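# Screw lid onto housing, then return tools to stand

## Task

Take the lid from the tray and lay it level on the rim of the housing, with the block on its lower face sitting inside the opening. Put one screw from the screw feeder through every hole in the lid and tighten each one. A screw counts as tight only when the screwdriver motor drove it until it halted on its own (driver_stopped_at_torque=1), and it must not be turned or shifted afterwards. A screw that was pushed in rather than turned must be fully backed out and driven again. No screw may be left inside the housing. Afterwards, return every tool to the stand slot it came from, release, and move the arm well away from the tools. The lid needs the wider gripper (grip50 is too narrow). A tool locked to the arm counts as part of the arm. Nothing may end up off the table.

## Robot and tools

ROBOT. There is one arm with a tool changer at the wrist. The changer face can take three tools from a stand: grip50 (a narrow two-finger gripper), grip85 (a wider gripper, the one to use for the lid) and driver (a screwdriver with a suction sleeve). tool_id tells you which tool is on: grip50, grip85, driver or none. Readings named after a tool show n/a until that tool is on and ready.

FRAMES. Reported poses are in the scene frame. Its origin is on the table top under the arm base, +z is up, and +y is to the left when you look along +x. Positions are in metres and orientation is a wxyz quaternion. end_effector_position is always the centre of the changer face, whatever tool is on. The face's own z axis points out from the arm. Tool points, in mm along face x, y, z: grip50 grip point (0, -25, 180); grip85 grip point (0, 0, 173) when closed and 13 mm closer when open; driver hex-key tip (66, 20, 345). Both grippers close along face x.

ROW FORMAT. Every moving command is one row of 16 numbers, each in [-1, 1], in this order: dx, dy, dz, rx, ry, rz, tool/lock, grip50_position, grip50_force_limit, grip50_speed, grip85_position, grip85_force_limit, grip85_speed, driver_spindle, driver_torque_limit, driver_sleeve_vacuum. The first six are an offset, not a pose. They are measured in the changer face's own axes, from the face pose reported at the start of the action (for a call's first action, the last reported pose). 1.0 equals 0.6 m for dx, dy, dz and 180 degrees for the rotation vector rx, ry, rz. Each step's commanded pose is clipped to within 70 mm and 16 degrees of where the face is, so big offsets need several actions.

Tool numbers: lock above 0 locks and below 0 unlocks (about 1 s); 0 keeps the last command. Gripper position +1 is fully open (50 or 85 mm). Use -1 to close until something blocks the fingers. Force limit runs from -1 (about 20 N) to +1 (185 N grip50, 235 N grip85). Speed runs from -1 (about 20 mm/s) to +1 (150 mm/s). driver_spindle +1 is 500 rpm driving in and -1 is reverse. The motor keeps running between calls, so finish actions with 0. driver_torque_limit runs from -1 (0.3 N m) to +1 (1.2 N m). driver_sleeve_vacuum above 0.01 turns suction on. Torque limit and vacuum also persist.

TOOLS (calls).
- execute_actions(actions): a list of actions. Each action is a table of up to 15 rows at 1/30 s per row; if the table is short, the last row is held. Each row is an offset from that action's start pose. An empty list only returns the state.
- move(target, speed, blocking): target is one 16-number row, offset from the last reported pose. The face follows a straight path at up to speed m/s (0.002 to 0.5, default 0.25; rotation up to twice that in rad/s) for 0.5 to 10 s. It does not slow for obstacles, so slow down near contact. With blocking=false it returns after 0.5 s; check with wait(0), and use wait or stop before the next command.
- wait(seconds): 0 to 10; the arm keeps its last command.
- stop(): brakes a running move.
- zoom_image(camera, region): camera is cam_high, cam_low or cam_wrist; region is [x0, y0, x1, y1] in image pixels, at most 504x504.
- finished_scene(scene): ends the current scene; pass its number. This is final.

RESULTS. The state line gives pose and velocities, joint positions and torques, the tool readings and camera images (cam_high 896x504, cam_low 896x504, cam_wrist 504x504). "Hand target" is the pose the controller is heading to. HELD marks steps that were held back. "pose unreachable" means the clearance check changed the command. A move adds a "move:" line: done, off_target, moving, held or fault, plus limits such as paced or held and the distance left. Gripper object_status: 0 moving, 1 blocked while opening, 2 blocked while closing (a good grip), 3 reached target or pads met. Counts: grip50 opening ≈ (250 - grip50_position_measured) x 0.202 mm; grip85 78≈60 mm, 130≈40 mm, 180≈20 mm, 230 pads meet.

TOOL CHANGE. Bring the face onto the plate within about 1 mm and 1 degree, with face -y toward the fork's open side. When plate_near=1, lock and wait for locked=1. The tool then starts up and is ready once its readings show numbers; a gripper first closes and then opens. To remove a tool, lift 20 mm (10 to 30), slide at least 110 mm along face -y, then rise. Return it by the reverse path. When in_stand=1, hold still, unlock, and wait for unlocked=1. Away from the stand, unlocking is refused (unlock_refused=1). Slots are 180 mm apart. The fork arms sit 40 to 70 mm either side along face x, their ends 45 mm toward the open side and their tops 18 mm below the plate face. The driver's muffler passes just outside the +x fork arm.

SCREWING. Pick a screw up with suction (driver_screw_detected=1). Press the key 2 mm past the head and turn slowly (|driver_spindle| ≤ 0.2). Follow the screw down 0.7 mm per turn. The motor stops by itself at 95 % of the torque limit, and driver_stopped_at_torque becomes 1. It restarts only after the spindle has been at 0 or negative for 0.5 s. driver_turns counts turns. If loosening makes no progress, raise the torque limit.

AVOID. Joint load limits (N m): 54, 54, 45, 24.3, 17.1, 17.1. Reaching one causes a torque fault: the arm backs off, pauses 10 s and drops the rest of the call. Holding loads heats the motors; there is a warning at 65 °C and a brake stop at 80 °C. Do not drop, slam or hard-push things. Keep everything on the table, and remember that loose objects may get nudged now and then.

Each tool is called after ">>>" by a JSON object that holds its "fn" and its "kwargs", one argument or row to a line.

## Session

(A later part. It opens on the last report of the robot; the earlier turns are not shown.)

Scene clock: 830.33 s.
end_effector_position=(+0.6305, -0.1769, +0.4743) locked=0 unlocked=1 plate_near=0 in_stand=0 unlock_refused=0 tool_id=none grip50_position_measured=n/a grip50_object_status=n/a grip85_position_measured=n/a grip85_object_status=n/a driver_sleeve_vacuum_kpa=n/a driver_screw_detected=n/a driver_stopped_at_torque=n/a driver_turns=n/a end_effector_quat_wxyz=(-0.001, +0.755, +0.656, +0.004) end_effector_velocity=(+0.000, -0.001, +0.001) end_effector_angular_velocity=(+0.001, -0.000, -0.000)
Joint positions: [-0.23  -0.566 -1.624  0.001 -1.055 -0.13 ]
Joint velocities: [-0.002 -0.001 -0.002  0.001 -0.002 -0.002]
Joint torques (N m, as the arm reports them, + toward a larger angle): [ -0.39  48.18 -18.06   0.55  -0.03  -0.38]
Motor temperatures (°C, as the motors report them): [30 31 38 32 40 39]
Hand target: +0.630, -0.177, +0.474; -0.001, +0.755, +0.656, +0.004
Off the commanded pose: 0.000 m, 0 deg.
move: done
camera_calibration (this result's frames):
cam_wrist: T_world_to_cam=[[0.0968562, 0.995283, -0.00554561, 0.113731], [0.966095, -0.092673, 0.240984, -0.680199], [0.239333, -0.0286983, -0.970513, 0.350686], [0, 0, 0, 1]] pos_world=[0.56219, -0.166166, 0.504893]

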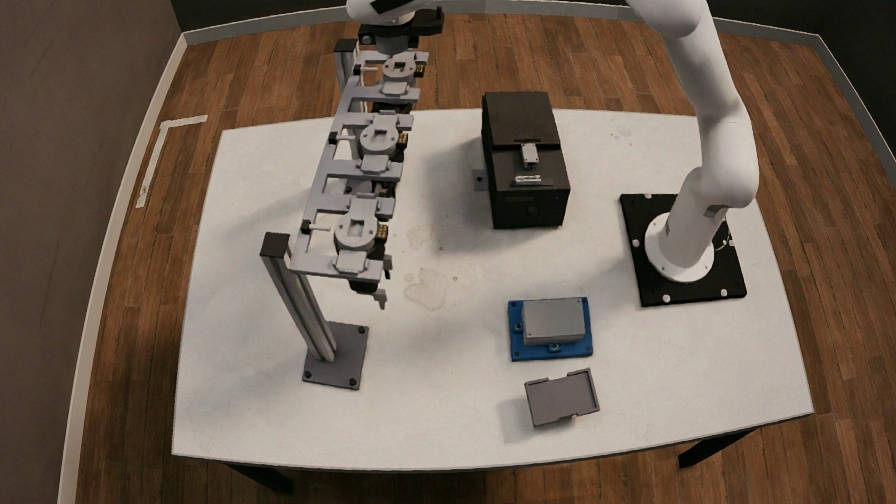

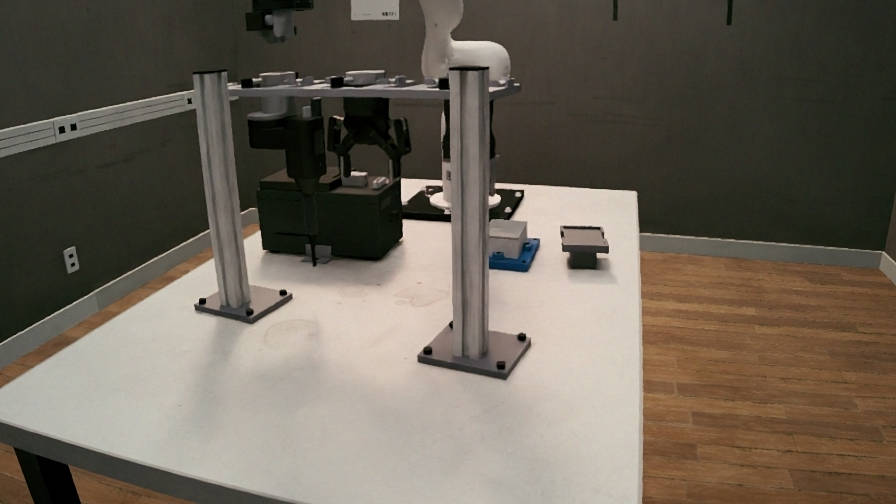

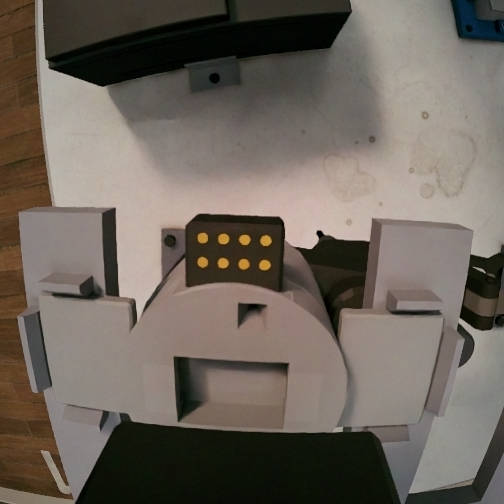

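>>> {"fn": "move", "kwargs": {
  "target": [-0.01,-0.0092,0.075,0,0,0.0022,0,1,0,0,1,0,0,0,0,0],
  "speed": 0.08
}}

>>> {"fn": "execute_actions", "kwargs": {
  "actions": [
    [[0,0,0.003,0,0,0,0,1,0,0,1,0,0,0,0,0],[0,0,0.006,0,0,0,0,1,0,0,1,0,0,0,0,0],[0,0,0.009,0,0,0,0,1,0,0,1,0,0,0,0,0],[0,0,0.012,0,0,0,0,1,0,0,1,0,0,0,0,0],[0,0,0.015,0,0,0,0,1,0,0,1,0,0,0,0,0]]
  ]
}}

Scene clock: 853.33 s.
end_effector_position=(+0.6244, -0.1819, +0.4295) locked=0 unlocked=1 plate_near=0 in_stand=0 unlock_refused=0 tool_id=none grip50_position_measured=n/a grip50_object_status=n/a grip85_position_measured=n/a grip85_object_status=n/a driver_sleeve_vacuum_kpa=n/a driver_screw_detected=n/a driver_stopped_at_torque=n/a driver_turns=n/a end_effector_quat_wxyz=(-0.001, +0.757, +0.653, +0.004) end_effector_velocity=(-0.000, +0.000, -0.001) end_effector_angular_velocity=(+0.000, +0.000, +0.001)
Joint positions: [-0.24  -0.58  -1.544  0.001 -0.96  -0.134]
Joint velocities: [ 0.     0.     0.002 -0.     0.001 -0.001]
Joint torques (N m, as the arm reports them, + toward a larger angle): [ -1.09  48.06 -17.76   0.47  -0.13  -0.29]
Motor temperatures (°C, as the motors report them): [30 31 38 32 40 39]
Hand target: +0.624, -0.182, +0.429; -0.001, +0.757, +0.653, +0.004
Off the commanded pose: 0.000 m, 0 deg.
move: done
camera_calibration (this result's frames):
cam_wrist: T_world_to_cam=[[0.10385, 0.994577, -0.00566325, 0.114558], [0.965369, -0.0994272, 0.2412, -0.664813], [0.239329, -0.0305159, -0.970459, 0.308166], [0, 0, 0, 1]] pos_world=[0.55614, -0.170634, 0.460064]

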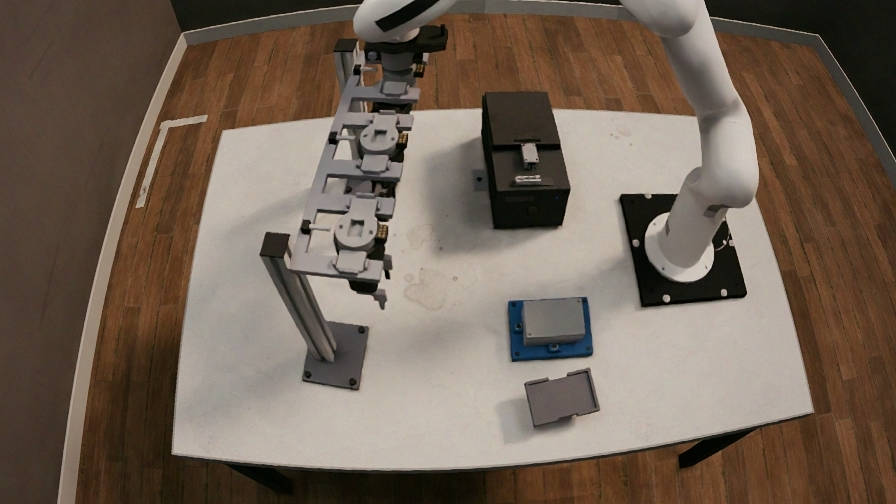

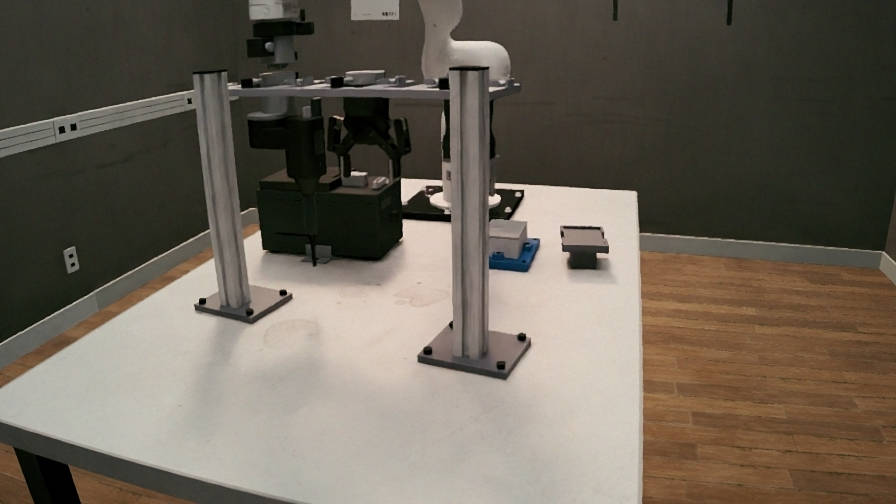

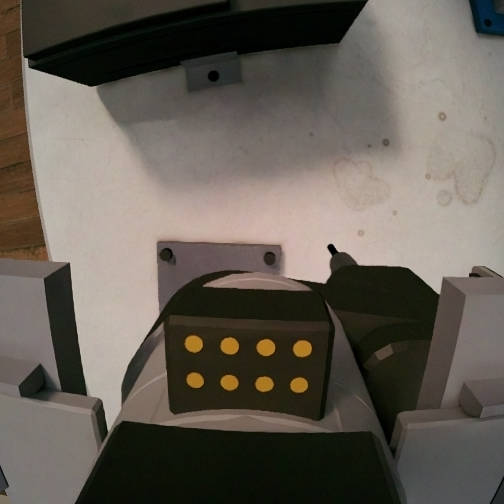

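Scene clock: 853.83 s.
end_effector_position=(+0.6244, -0.1818, +0.4206) locked=0 unlocked=1 plate_near=0 in_stand=0 unlock_refused=0 tool_id=none grip50_position_measured=n/a grip50_object_status=n/a grip85_position_measured=n/a grip85_object_status=n/a driver_sleeve_vacuum_kpa=n/a driver_screw_detected=n/a driver_stopped_at_torque=n/a driver_turns=n/a end_effector_quat_wxyz=(-0.001, +0.757, +0.653, +0.004) end_effector_velocity=(+0.000, -0.000, +0.001) end_effector_angular_velocity=(-0.000, -0.001, -0.000)
Joint positions: [-0.24  -0.587 -1.534  0.001 -0.943 -0.134]
Joint velocities: [-0.     0.    -0.001 -0.    -0.001 -0.   ]
Joint torques (N m, as the arm reports them, + toward a larger angle): [ -1.33  45.98 -17.58   0.28  -0.03  -0.23]
Motor temperatures (°C, as the motors report them): [30 31 38 32 40 39]
Hand target: +0.624, -0.182, +0.420; -0.001, +0.757, +0.653, +0.004
Off the commanded pose: 0.000 m, 0 deg.
Step readings (end_effector_position):
0: (+0.6244, -0.1819, +0.4295)
1: (+0.6244, -0.1819, +0.4294)
2: (+0.6244, -0.1819, +0.4292)
4: (+0.6245, -0.1819, +0.4275)
8: (+0.6243, -0.1818, +0.4217)
15: end_effector_position above
camera_calibration (this result's frames):
cam_wrist: T_world_to_cam=[[0.103875, 0.994574, -0.00569935, 0.114467], [0.965339, -0.0994387, 0.241316, -0.662743], [0.239439, -0.0305685, -0.97043, 0.29943], [0, 0, 0, 1]] pos_world=[0.556186, -0.170595, 0.451159]

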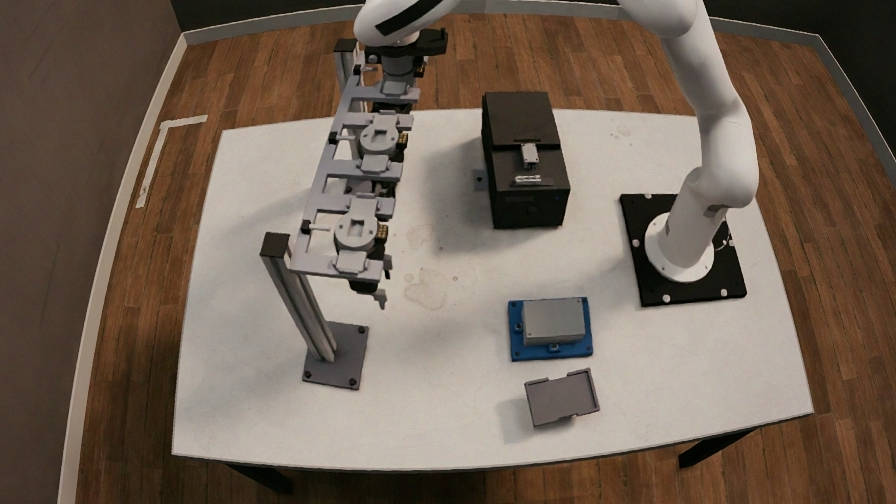

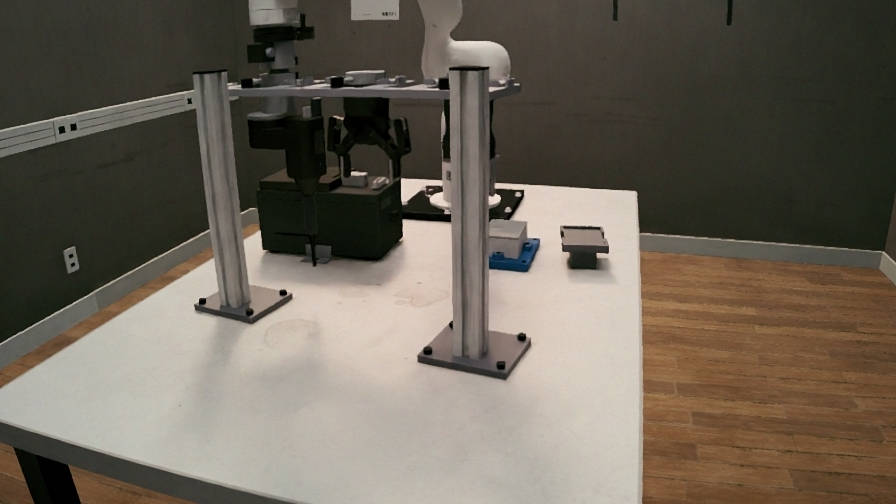

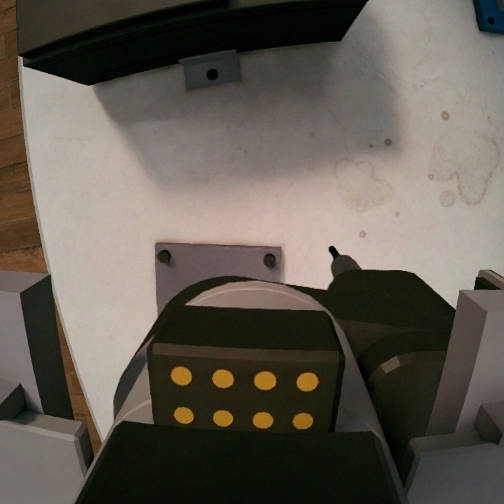

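>>> {"fn": "execute_actions", "kwargs": {
  "actions": [
    [[0,0,0.002,0,0,0,0,1,0,0,1,0,0,0,0,0],[0,0,0.004,0,0,0,0,1,0,0,1,0,0,0,0,0],[0,0,0.006,0,0,0,0,1,0,0,1,0,0,0,0,0]]
  ]
}}

Scene clock: 859.47 s.
end_effector_position=(+0.6244, -0.1819, +0.4170) locked=0 unlocked=1 plate_near=0 in_stand=0 unlock_refused=0 tool_id=none grip50_position_measured=n/a grip50_object_status=n/a grip85_position_measured=n/a grip85_object_status=n/a driver_sleeve_vacuum_kpa=n/a driver_screw_detected=n/a driver_stopped_at_torque=n/a driver_turns=n/a end_effector_quat_wxyz=(-0.001, +0.757, +0.653, +0.004) end_effector_velocity=(+0.001, -0.000, +0.000) end_effector_angular_velocity=(-0.001, -0.003, +0.001)
Joint positions: [-0.24  -0.59  -1.53   0.001 -0.936 -0.134]
Joint velocities: [ 0.    -0.    -0.001 -0.001  0.003 -0.   ]
Joint torques (N m, as the arm reports them, + toward a larger angle): [  0.9   46.81 -17.39   0.65  -0.04  -0.29]
Motor temperatures (°C, as the motors report them): [30 31 38 32 39 39]
Hand target: +0.624, -0.182, +0.417; -0.001, +0.757, +0.653, +0.004
Off the commanded pose: 0.000 m, 0 deg.
Step readings (end_effector_position):
0: (+0.6244, -0.1818, +0.4205)
1: (+0.6244, -0.1818, +0.4205)
2: (+0.6244, -0.1818, +0.4203)
4: (+0.6245, -0.1818, +0.4192)
8: (+0.6244, -0.1819, +0.4171)
15: end_effector_position above
camera_calibration (this result's frames):
cam_wrist: T_world_to_cam=[[0.103991, 0.994562, -0.00576158, 0.114454], [0.965305, -0.0995337, 0.241411, -0.661941], [0.239525, -0.0306663, -0.970406, 0.295925], [0, 0, 0, 1]] pos_world=[0.556191, -0.170642, 0.447626]

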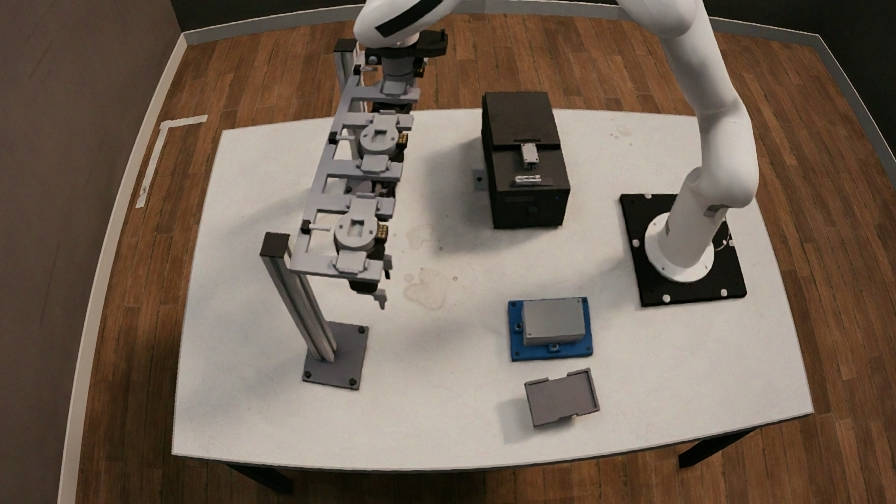

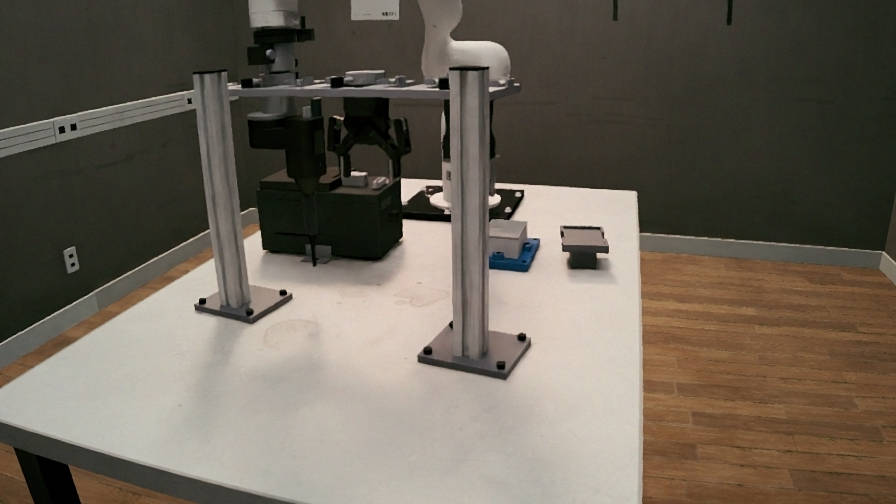

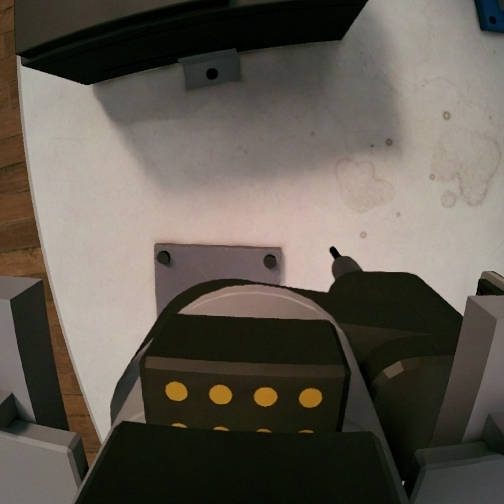

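>>> {"fn": "execute_actions", "kwargs": {
  "actions": [
    [[-0.0005,0,0.002,0,0,0,0,1,0,0,1,0,0,0,0,0],[-0.001,0,0.004,0,0,0,0,1,0,0,1,0,0,0,0,0],[-0.001,0,0.006,0,0,0,0,1,0,0,1,0,0,0,0,0],[-0.001,0,0.008,0,0,0,0,1,0,0,1,0,0,0,0,0]],
    [[0,0,0.001,0,0,0,0,1,0,0,1,0,0,0,0,0],[0,0,0.002,0,0,0,0,1,0,0,1,0,0,0,0,0],[0,0,0.003,0,0,0,0,1,0,0,1,0,0,0,0,0]]
  ]
}}

Scene clock: 870.73 s.
end_effector_position=(+0.6243, -0.1823, +0.4114) locked=0 unlocked=1 plate_near=1 in_stand=1 unlock_refused=0 tool_id=none grip50_position_measured=n/a grip50_object_status=n/a grip85_position_measured=n/a grip85_object_status=n/a driver_sleeve_vacuum_kpa=n/a driver_screw_detected=n/a driver_stopped_at_torque=n/a driver_turns=n/a end_effector_quat_wxyz=(-0.001, +0.757, +0.653, +0.004) end_effector_velocity=(+0.000, +0.000, -0.001) end_effector_angular_velocity=(+0.000, -0.001, -0.000)
Joint positions: [-0.241 -0.594 -1.523  0.001 -0.925 -0.134]
Joint velocities: [ 0.    -0.001  0.001  0.     0.002  0.   ]
Joint torques (N m, as the arm reports them, + toward a larger angle): [ -0.93  27.46 -12.58   0.33   2.23  -0.6 ]
Motor temperatures (°C, as the motors report them): [30 31 38 32 39 39]
Hand target: +0.624, -0.182, +0.410; -0.001, +0.757, +0.653, +0.004
Off the commanded pose: 0.001 m, 0 deg.
Step readings (end_effector_position; steps 1 to 15: 1st action; 16 to 30: 2nd action):
0: (+0.6244, -0.1818, +0.4170)
1: (+0.6244, -0.1818, +0.4170)
2: (+0.6245, -0.1818, +0.4168)
4: (+0.6245, -0.1821, +0.4156)
8: (+0.6242, -0.1823, +0.4125)
15: (+0.6243, -0.1823, +0.4122)
16: (+0.6243, -0.1823, +0.4122)
17: (+0.6243, -0.1823, +0.4121)
19: (+0.6244, -0.1823, +0.4117)
23: (+0.6244, -0.1823, +0.4115)
30: end_effector_position above
camera_calibration (this result's frames):
cam_wrist: T_world_to_cam=[[0.10382, 0.99458, -0.00574909, 0.114924], [0.965306, -0.0993681, 0.241473, -0.660517], [0.239593, -0.0306193, -0.97039, 0.290414], [0, 0, 0, 1]] pos_world=[0.556089, -0.171043, 0.441973]

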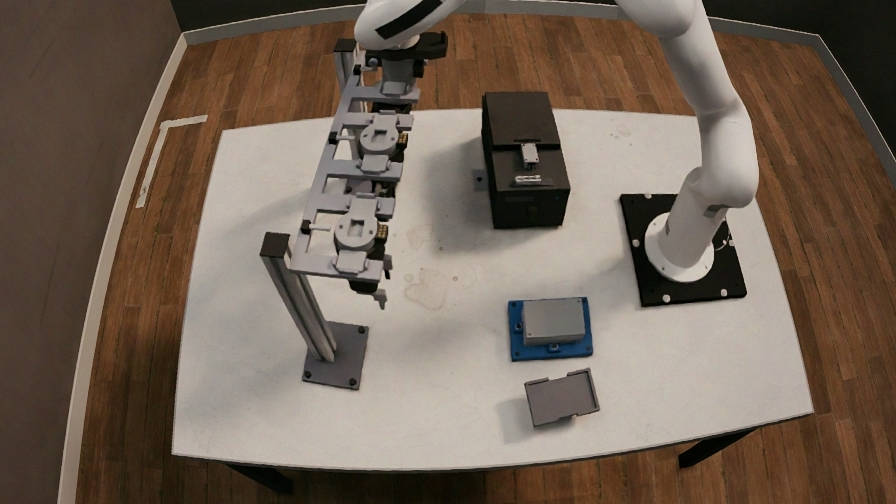

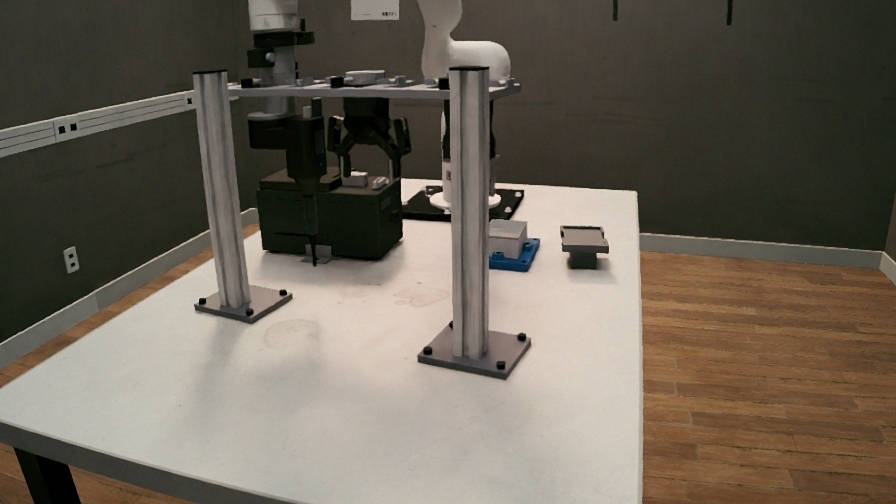

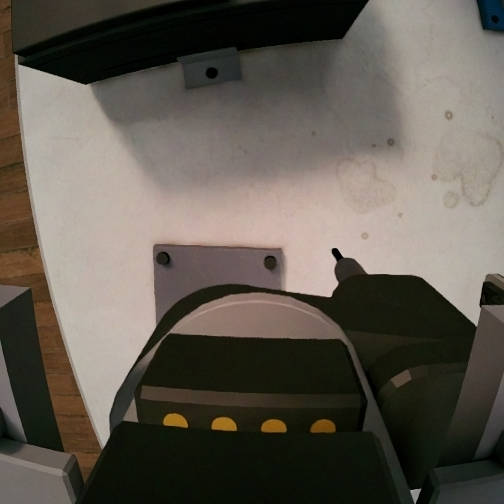

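Seated. Lock with spindle 0.

>>> {"fn": "execute_actions", "kwargs": {
  "actions": [
    [[0,0,-0.0008,0,0,0,1,1,0,0,1,0,0,0,0,0]],
    [[0,0,0,0,0,0,1,1,0,0,1,0,0,0,0,0]],
    [[0,0,0,0,0,0,1,1,0,0,1,0,0,0,0,0]]
  ]
}}

>>> {"fn": "move", "kwargs": {
  "target": [0,0,-0.0333,0,0,0,0,1,0,0,1,0,0,0,0,0],
  "speed": 0.05
}}

Scene clock: 882.60 s.
end_effector_position=(+0.6244, -0.1824, +0.4120) locked=1 unlocked=0 plate_near=1 in_stand=1 unlock_refused=0 tool_id=driver grip50_position_measured=n/a grip50_object_status=n/a grip85_position_measured=n/a grip85_object_status=n/a driver_sleeve_vacuum_kpa=n/a driver_screw_detected=n/a driver_stopped_at_torque=n/a driver_turns=n/a end_effector_quat_wxyz=(-0.000, +0.757, +0.653, +0.004) end_effector_velocity=(-0.000, +0.000, +0.000) end_effector_angular_velocity=(+0.000, +0.000, +0.000)
Joint positions: [-0.241 -0.594 -1.524  0.001 -0.926 -0.134]
Joint velocities: [ 0.     0.     0.001  0.     0.    -0.   ]
Joint torques (N m, as the arm reports them, + toward a larger angle): [ -0.11  41.01 -18.45   1.93   2.42  -1.27]
Motor temperatures (°C, as the motors report them): [30 31 37 32 40 39]
Hand target: +0.624, -0.182, +0.412; -0.000, +0.757, +0.653, +0.004
Off the commanded pose: 0.000 m, 0 deg.
Step readings (end_effector_position; steps 1 to 15: 1st action; 16 to 30: 2nd action; 31 to 45: 3rd action):
0: (+0.6243, -0.1823, +0.4111)
1: (+0.6243, -0.1823, +0.4111)
2: (+0.6243, -0.1823, +0.4112)
4: (+0.6243, -0.1823, +0.4113)
8: (+0.6243, -0.1823, +0.4113)
15: (+0.6243, -0.1823, +0.4114)
16: (+0.6243, -0.1823, +0.4114)
17: (+0.6243, -0.1823, +0.4114)
19: (+0.6243, -0.1823, +0.4114)
23: (+0.6242, -0.1823, +0.4115)
30: (+0.6244, -0.1824, +0.4119)
31: (+0.6244, -0.1824, +0.4119)
32: (+0.6244, -0.1824, +0.4120)
34: (+0.6244, -0.1824, +0.4120)
38: (+0.6244, -0.1824, +0.4120)
45: end_effector_position above
camera_calibration (this result's frames):
cam_wrist: T_world_to_cam=[[0.104123, 0.994548, -0.00570419, 0.114821], [0.965115, -0.0996532, 0.242121, -0.660943], [0.240232, -0.0307156, -0.970229, 0.290455], [0, 0, 0, 1]] pos_world=[0.556154, -0.171138, 0.442491]

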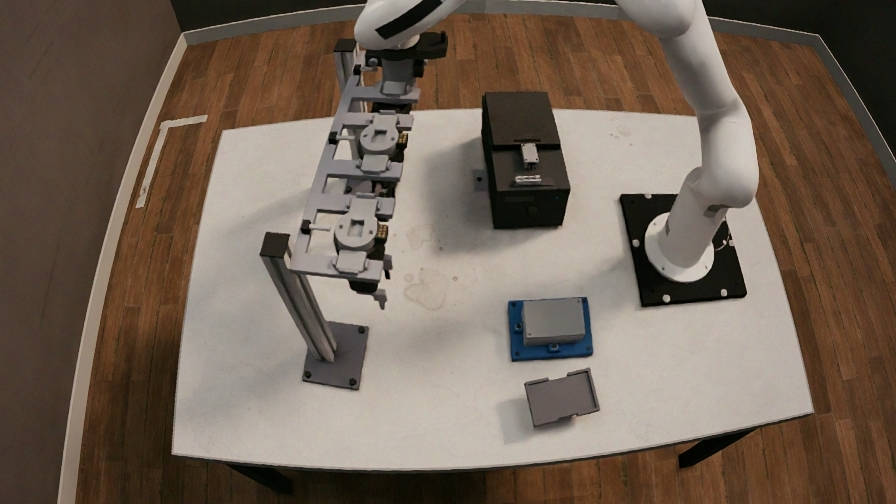

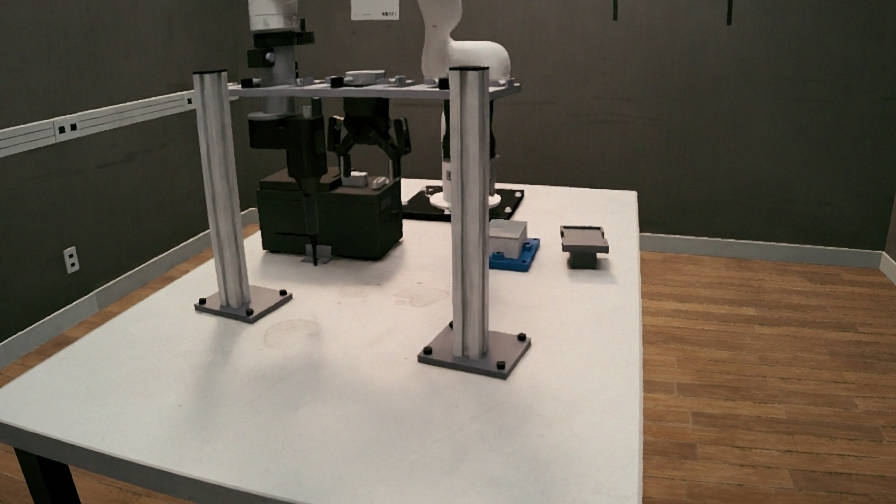

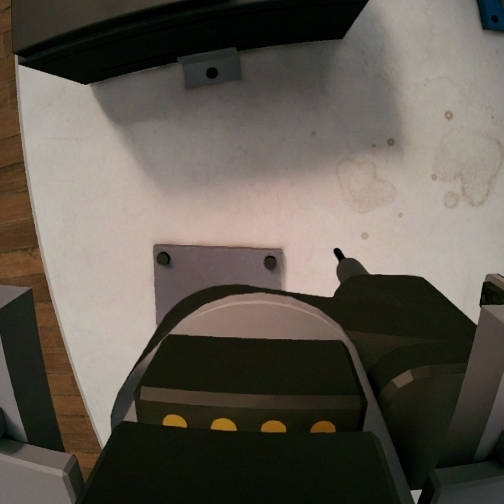

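Scene clock: 883.40 s.
end_effector_position=(+0.6243, -0.1825, +0.4316) locked=1 unlocked=0 plate_near=1 in_stand=0 unlock_refused=0 tool_id=driver grip50_position_measured=n/a grip50_object_status=n/a grip85_position_measured=n/a grip85_object_status=n/a driver_sleeve_vacuum_kpa=0 driver_screw_detected=0 driver_stopped_at_torque=0 driver_turns=0.00 end_effector_quat_wxyz=(-0.001, +0.757, +0.653, +0.004) end_effector_velocity=(+0.000, -0.001, +0.000) end_effector_angular_velocity=(-0.000, +0.001, -0.001)
Joint positions: [-0.241 -0.579 -1.547  0.001 -0.964 -0.134]
Joint velocities: [-0.001 -0.    -0.002 -0.001 -0.002  0.   ]
Joint torques (N m, as the arm reports them, + toward a larger angle): [ -0.63  69.05 -26.26   0.87   0.34  -0.35]
Motor temperatures (°C, as the motors report them): [30 31 37 32 40 39]
Hand target: +0.624, -0.182, +0.432; -0.000, +0.757, +0.653, +0.004
Off the commanded pose: 0.000 m, 0 deg.
move: done
camera_calibration (this result's frames):
cam_wrist: T_world_to_cam=[[0.104035, 0.994558, -0.00558365, 0.115013], [0.965226, -0.0996094, 0.241695, -0.665463], [0.239823, -0.0305341, -0.970336, 0.309928], [0, 0, 0, 1]] pos_world=[0.556029, -0.17121, 0.462215]

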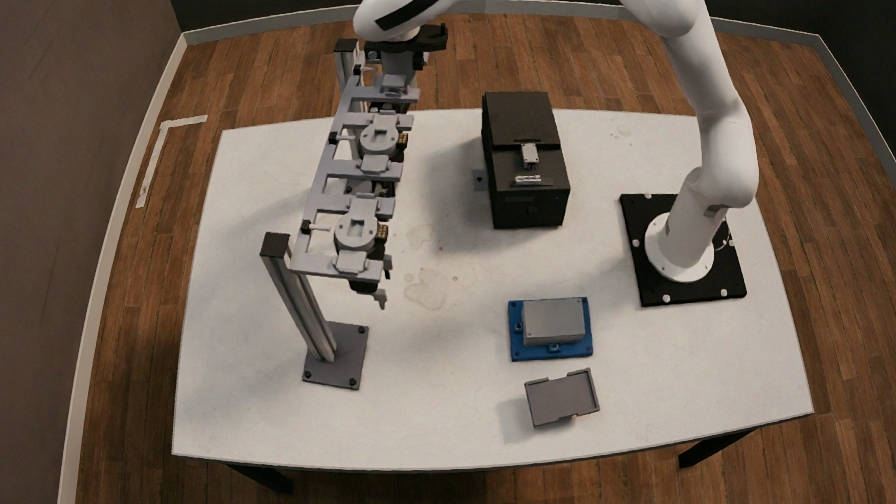

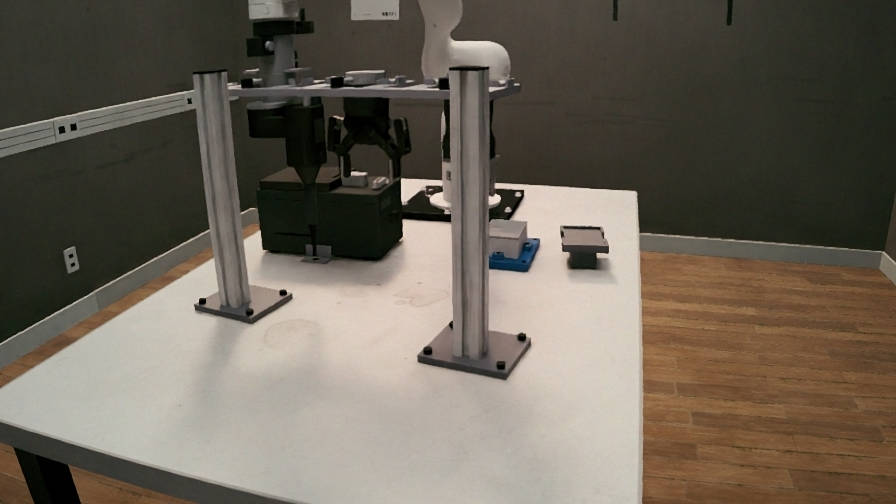

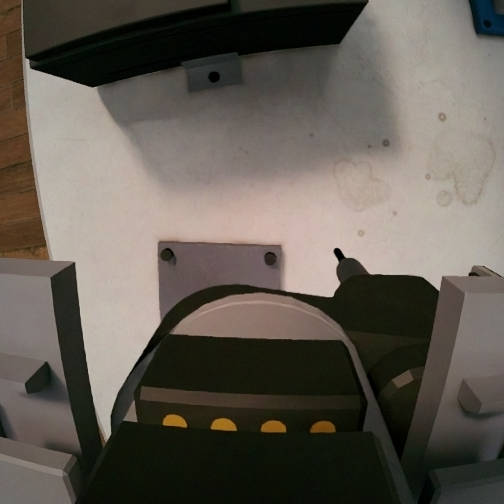

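>>> {"fn": "execute_actions", "kwargs": {
  "actions": []
}}

Scene clock: 911.47 s.
end_effector_position=(+0.6243, -0.1825, +0.4319) locked=1 unlocked=0 plate_near=1 in_stand=0 unlock_refused=0 tool_id=driver grip50_position_measured=n/a grip50_object_status=n/a grip85_position_measured=n/a grip85_object_status=n/a driver_sleeve_vacuum_kpa=0 driver_screw_detected=0 driver_stopped_at_torque=0 driver_turns=0.00 end_effector_quat_wxyz=(-0.000, +0.757, +0.653, +0.004) end_effector_velocity=(+0.000, -0.000, +0.001) end_effector_angular_velocity=(-0.001, -0.002, +0.001)
Joint positions: [-0.241 -0.579 -1.547  0.001 -0.964 -0.134]
Joint velocities: [ 0.     0.    -0.001 -0.     0.001 -0.001]
Joint torques (N m, as the arm reports them, + toward a larger angle): [ -0.62  69.17 -25.98   0.88   0.28  -0.33]
Motor temperatures (°C, as the motors report them): [30 32 39 32 40 39]
Hand target: +0.624, -0.182, +0.432; -0.000, +0.757, +0.653, +0.004
Off the commanded pose: 0.000 m, 0 deg.
camera_calibration (this result's frames):
cam_wrist: T_world_to_cam=[[0.104071, 0.994554, -0.00566679, 0.115049], [0.965117, -0.0996109, 0.242128, -0.665707], [0.240245, -0.0306676, -0.970228, 0.309857], [0, 0, 0, 1]] pos_world=[0.556071, -0.171231, 0.46247]

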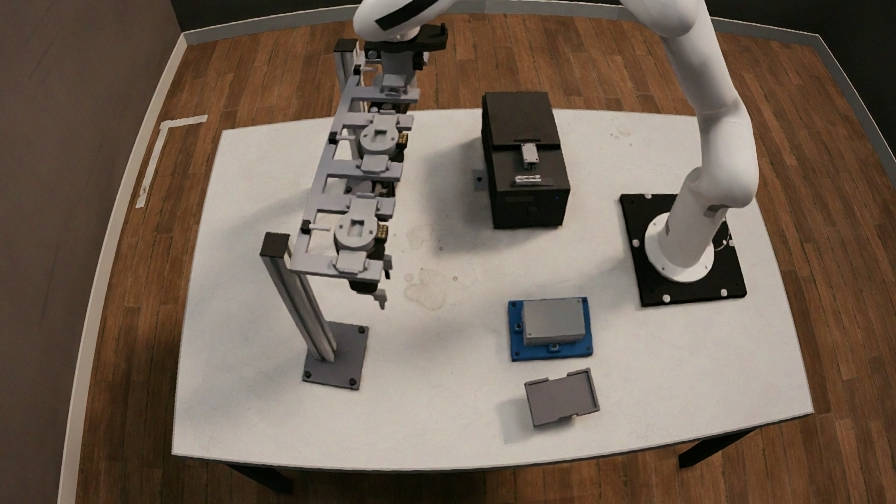

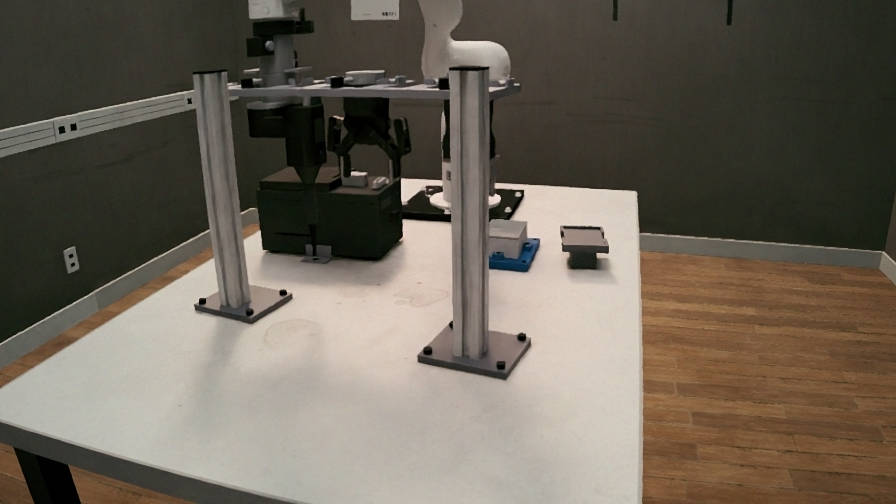

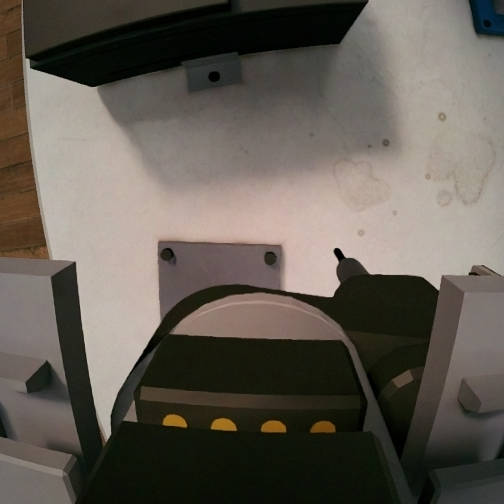

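>>> {"fn": "move", "kwargs": {
  "target": [0,-0.21,0,0,0,0,0,0,0,0,0,0,0,0,0,0],
  "speed": 0.12
}}

>>> {"fn": "zoom_image", "kwargs": {
  "camera": "cam_high",
  "region": [460,80,600,240]
}}

Scene clock: 919.93 s.
end_effector_position=(+0.5000, -0.1639, +0.4315) locked=1 unlocked=0 plate_near=1 in_stand=0 unlock_refused=0 tool_id=driver grip50_position_measured=n/a grip50_object_status=n/a grip85_position_measured=n/a grip85_object_status=n/a driver_sleeve_vacuum_kpa=0 driver_screw_detected=0 driver_stopped_at_torque=0 driver_turns=0.00 end_effector_quat_wxyz=(-0.000, +0.757, +0.653, +0.004) end_effector_velocity=(-0.001, +0.001, +0.000) end_effector_angular_velocity=(+0.001, +0.001, +0.001)
Joint positions: [-0.273 -0.273 -1.127  0.001 -0.848 -0.166]
Joint velocities: [ 0.001  0.003  0.003  0.    -0.001 -0.001]
Joint torques (N m, as the arm reports them, + toward a larger angle): [ -2.04  50.71 -25.58   0.91   0.16  -0.25]
Motor temperatures (°C, as the motors report them): [30 32 39 32 39 39]
Hand target: +0.500, -0.164, +0.432; -0.000, +0.757, +0.653, +0.004
Off the commanded pose: 0.000 m, 0 deg.
move: done
camera_calibration (this result's frames):
cam_wrist: T_world_to_cam=[[0.104263, 0.994532, -0.00594679, 0.109511], [0.964959, -0.099711, 0.242718, -0.543962], [0.240798, -0.0310449, -0.970079, 0.3395], [0, 0, 0, 1]] pos_world=[0.431732, -0.152612, 0.462022]

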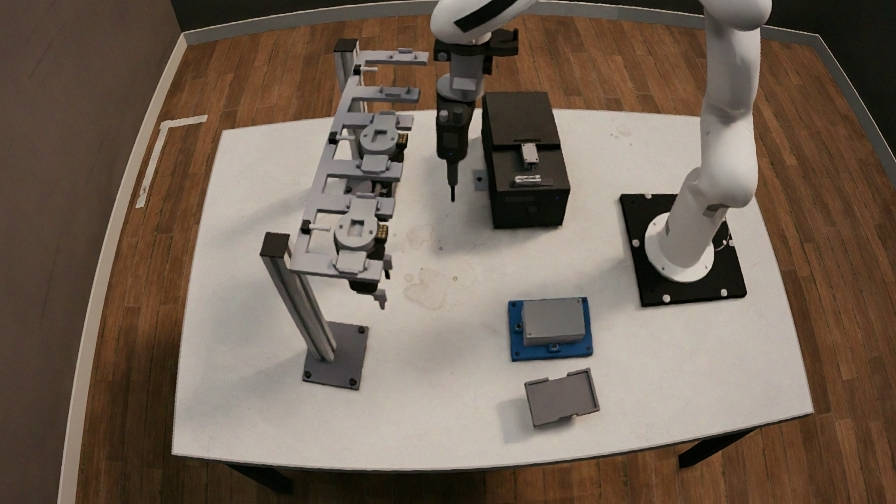

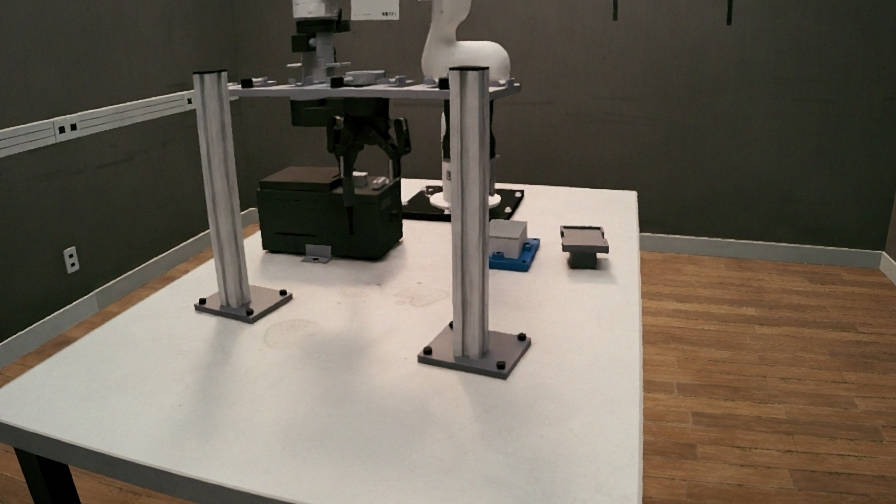

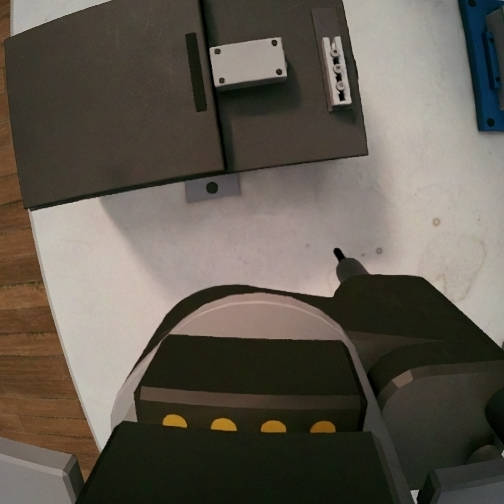

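Region (460, 80, 600, 240) of cam_high's 896x504 image, scaled by 3.150, with more detail than that image has; it fills the left 441 columns of this view, and the rest is white.

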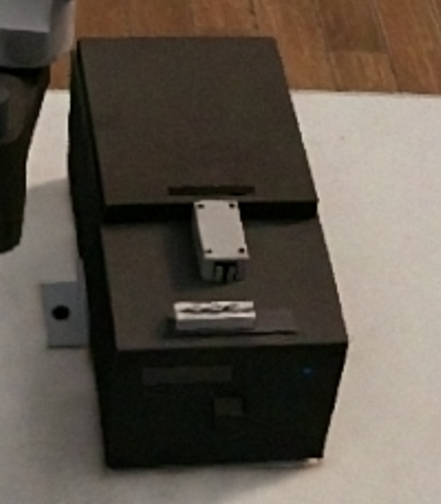

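>>> {"fn": "zoom_image", "kwargs": {
  "camera": "cam_wrist",
  "region": [280,0,400,130]
}}

>>> {"fn": "zoom_image", "kwargs": {
  "camera": "cam_low",
  "region": [250,150,430,270]
}}

Region (280, 0, 400, 130) of cam_wrist's 504x504 image, scaled by 3.877, with more detail than that image has; it fills the left 465 columns of this view, and the rest is white.

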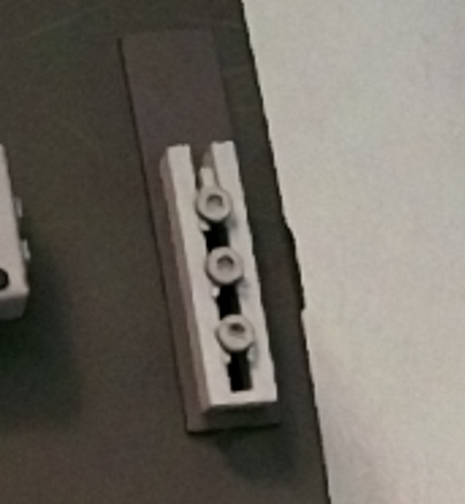

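Region (250, 150, 430, 270) of cam_low's 896x504 image, scaled by 2.800, with more detail than that image has.

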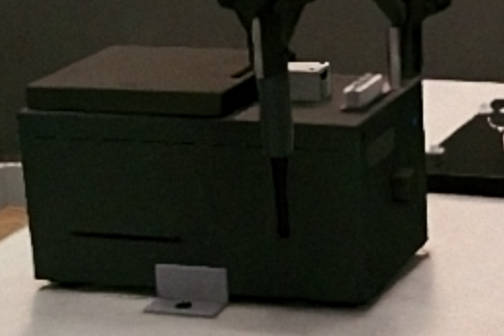

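>>> {"fn": "move", "kwargs": {
  "target": [0,0,-0.21,0,0,0,0,0,0,0,0,0,0,0,0,0],
  "speed": 0.2
}}

Scene clock: 958.70 s.
end_effector_position=(+0.4993, -0.1644, +0.5569) locked=1 unlocked=0 plate_near=1 in_stand=0 unlock_refused=0 tool_id=driver grip50_position_measured=n/a grip50_object_status=n/a grip85_position_measured=n/a grip85_object_status=n/a driver_sleeve_vacuum_kpa=0 driver_screw_detected=0 driver_stopped_at_torque=0 driver_turns=0.00 end_effector_quat_wxyz=(-0.001, +0.757, +0.653, +0.004) end_effector_velocity=(+0.001, -0.001, +0.003) end_effector_angular_velocity=(-0.002, -0.003, -0.001)
Joint positions: [-0.273 -0.195 -1.319  0.001 -1.12  -0.166]
Joint velocities: [-0.001 -0.    -0.007 -0.001 -0.004 -0.   ]
Joint torques (N m, as the arm reports them, + toward a larger angle): [ -2.32  47.94 -26.69   0.57   0.27  -0.31]
Motor temperatures (°C, as the motors report them): [30 32 39 32 39 39]
Hand target: +0.499, -0.164, +0.558; -0.000, +0.757, +0.653, +0.004
Off the commanded pose: 0.001 m, 0 deg.
move: done
camera_calibration (this result's frames):
cam_wrist: T_world_to_cam=[[0.103852, 0.994578, -0.00550032, 0.110791], [0.965236, -0.099451, 0.24172, -0.573323], [0.239862, -0.0304121, -0.97033, 0.461964], [0, 0, 0, 1]] pos_world=[0.431079, -0.153158, 0.58745]

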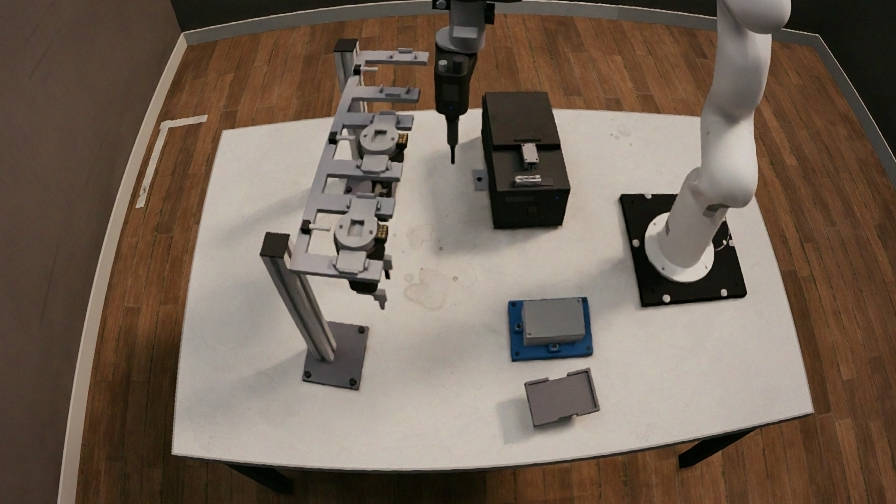

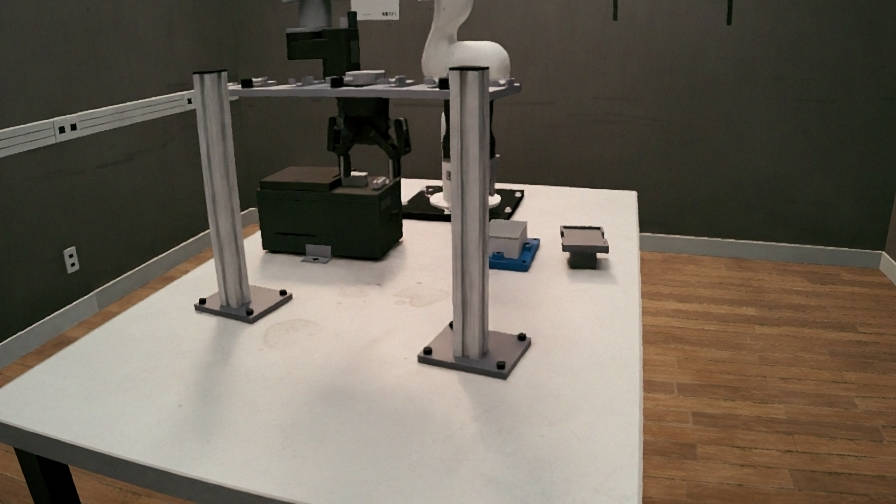

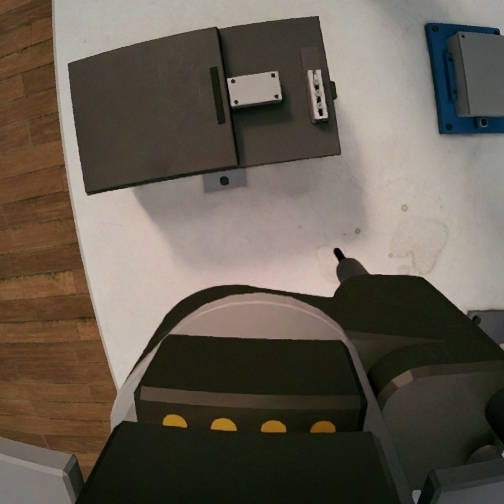

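>>> {"fn": "zoom_image", "kwargs": {
  "camera": "cam_wrist",
  "region": [270,40,370,140]
}}

Region (270, 40, 370, 140) of cam_wrist's 504x504 image, scaled by 5.040, with more detail than that image has.

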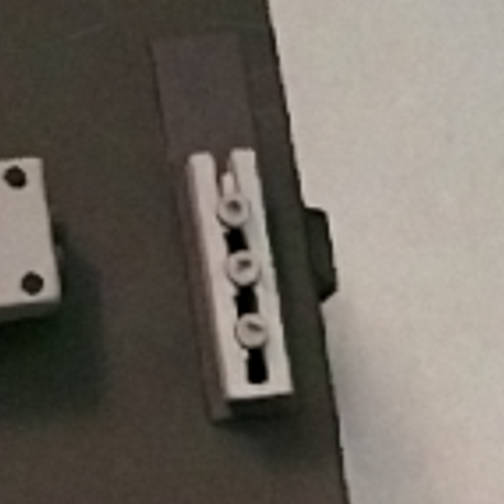

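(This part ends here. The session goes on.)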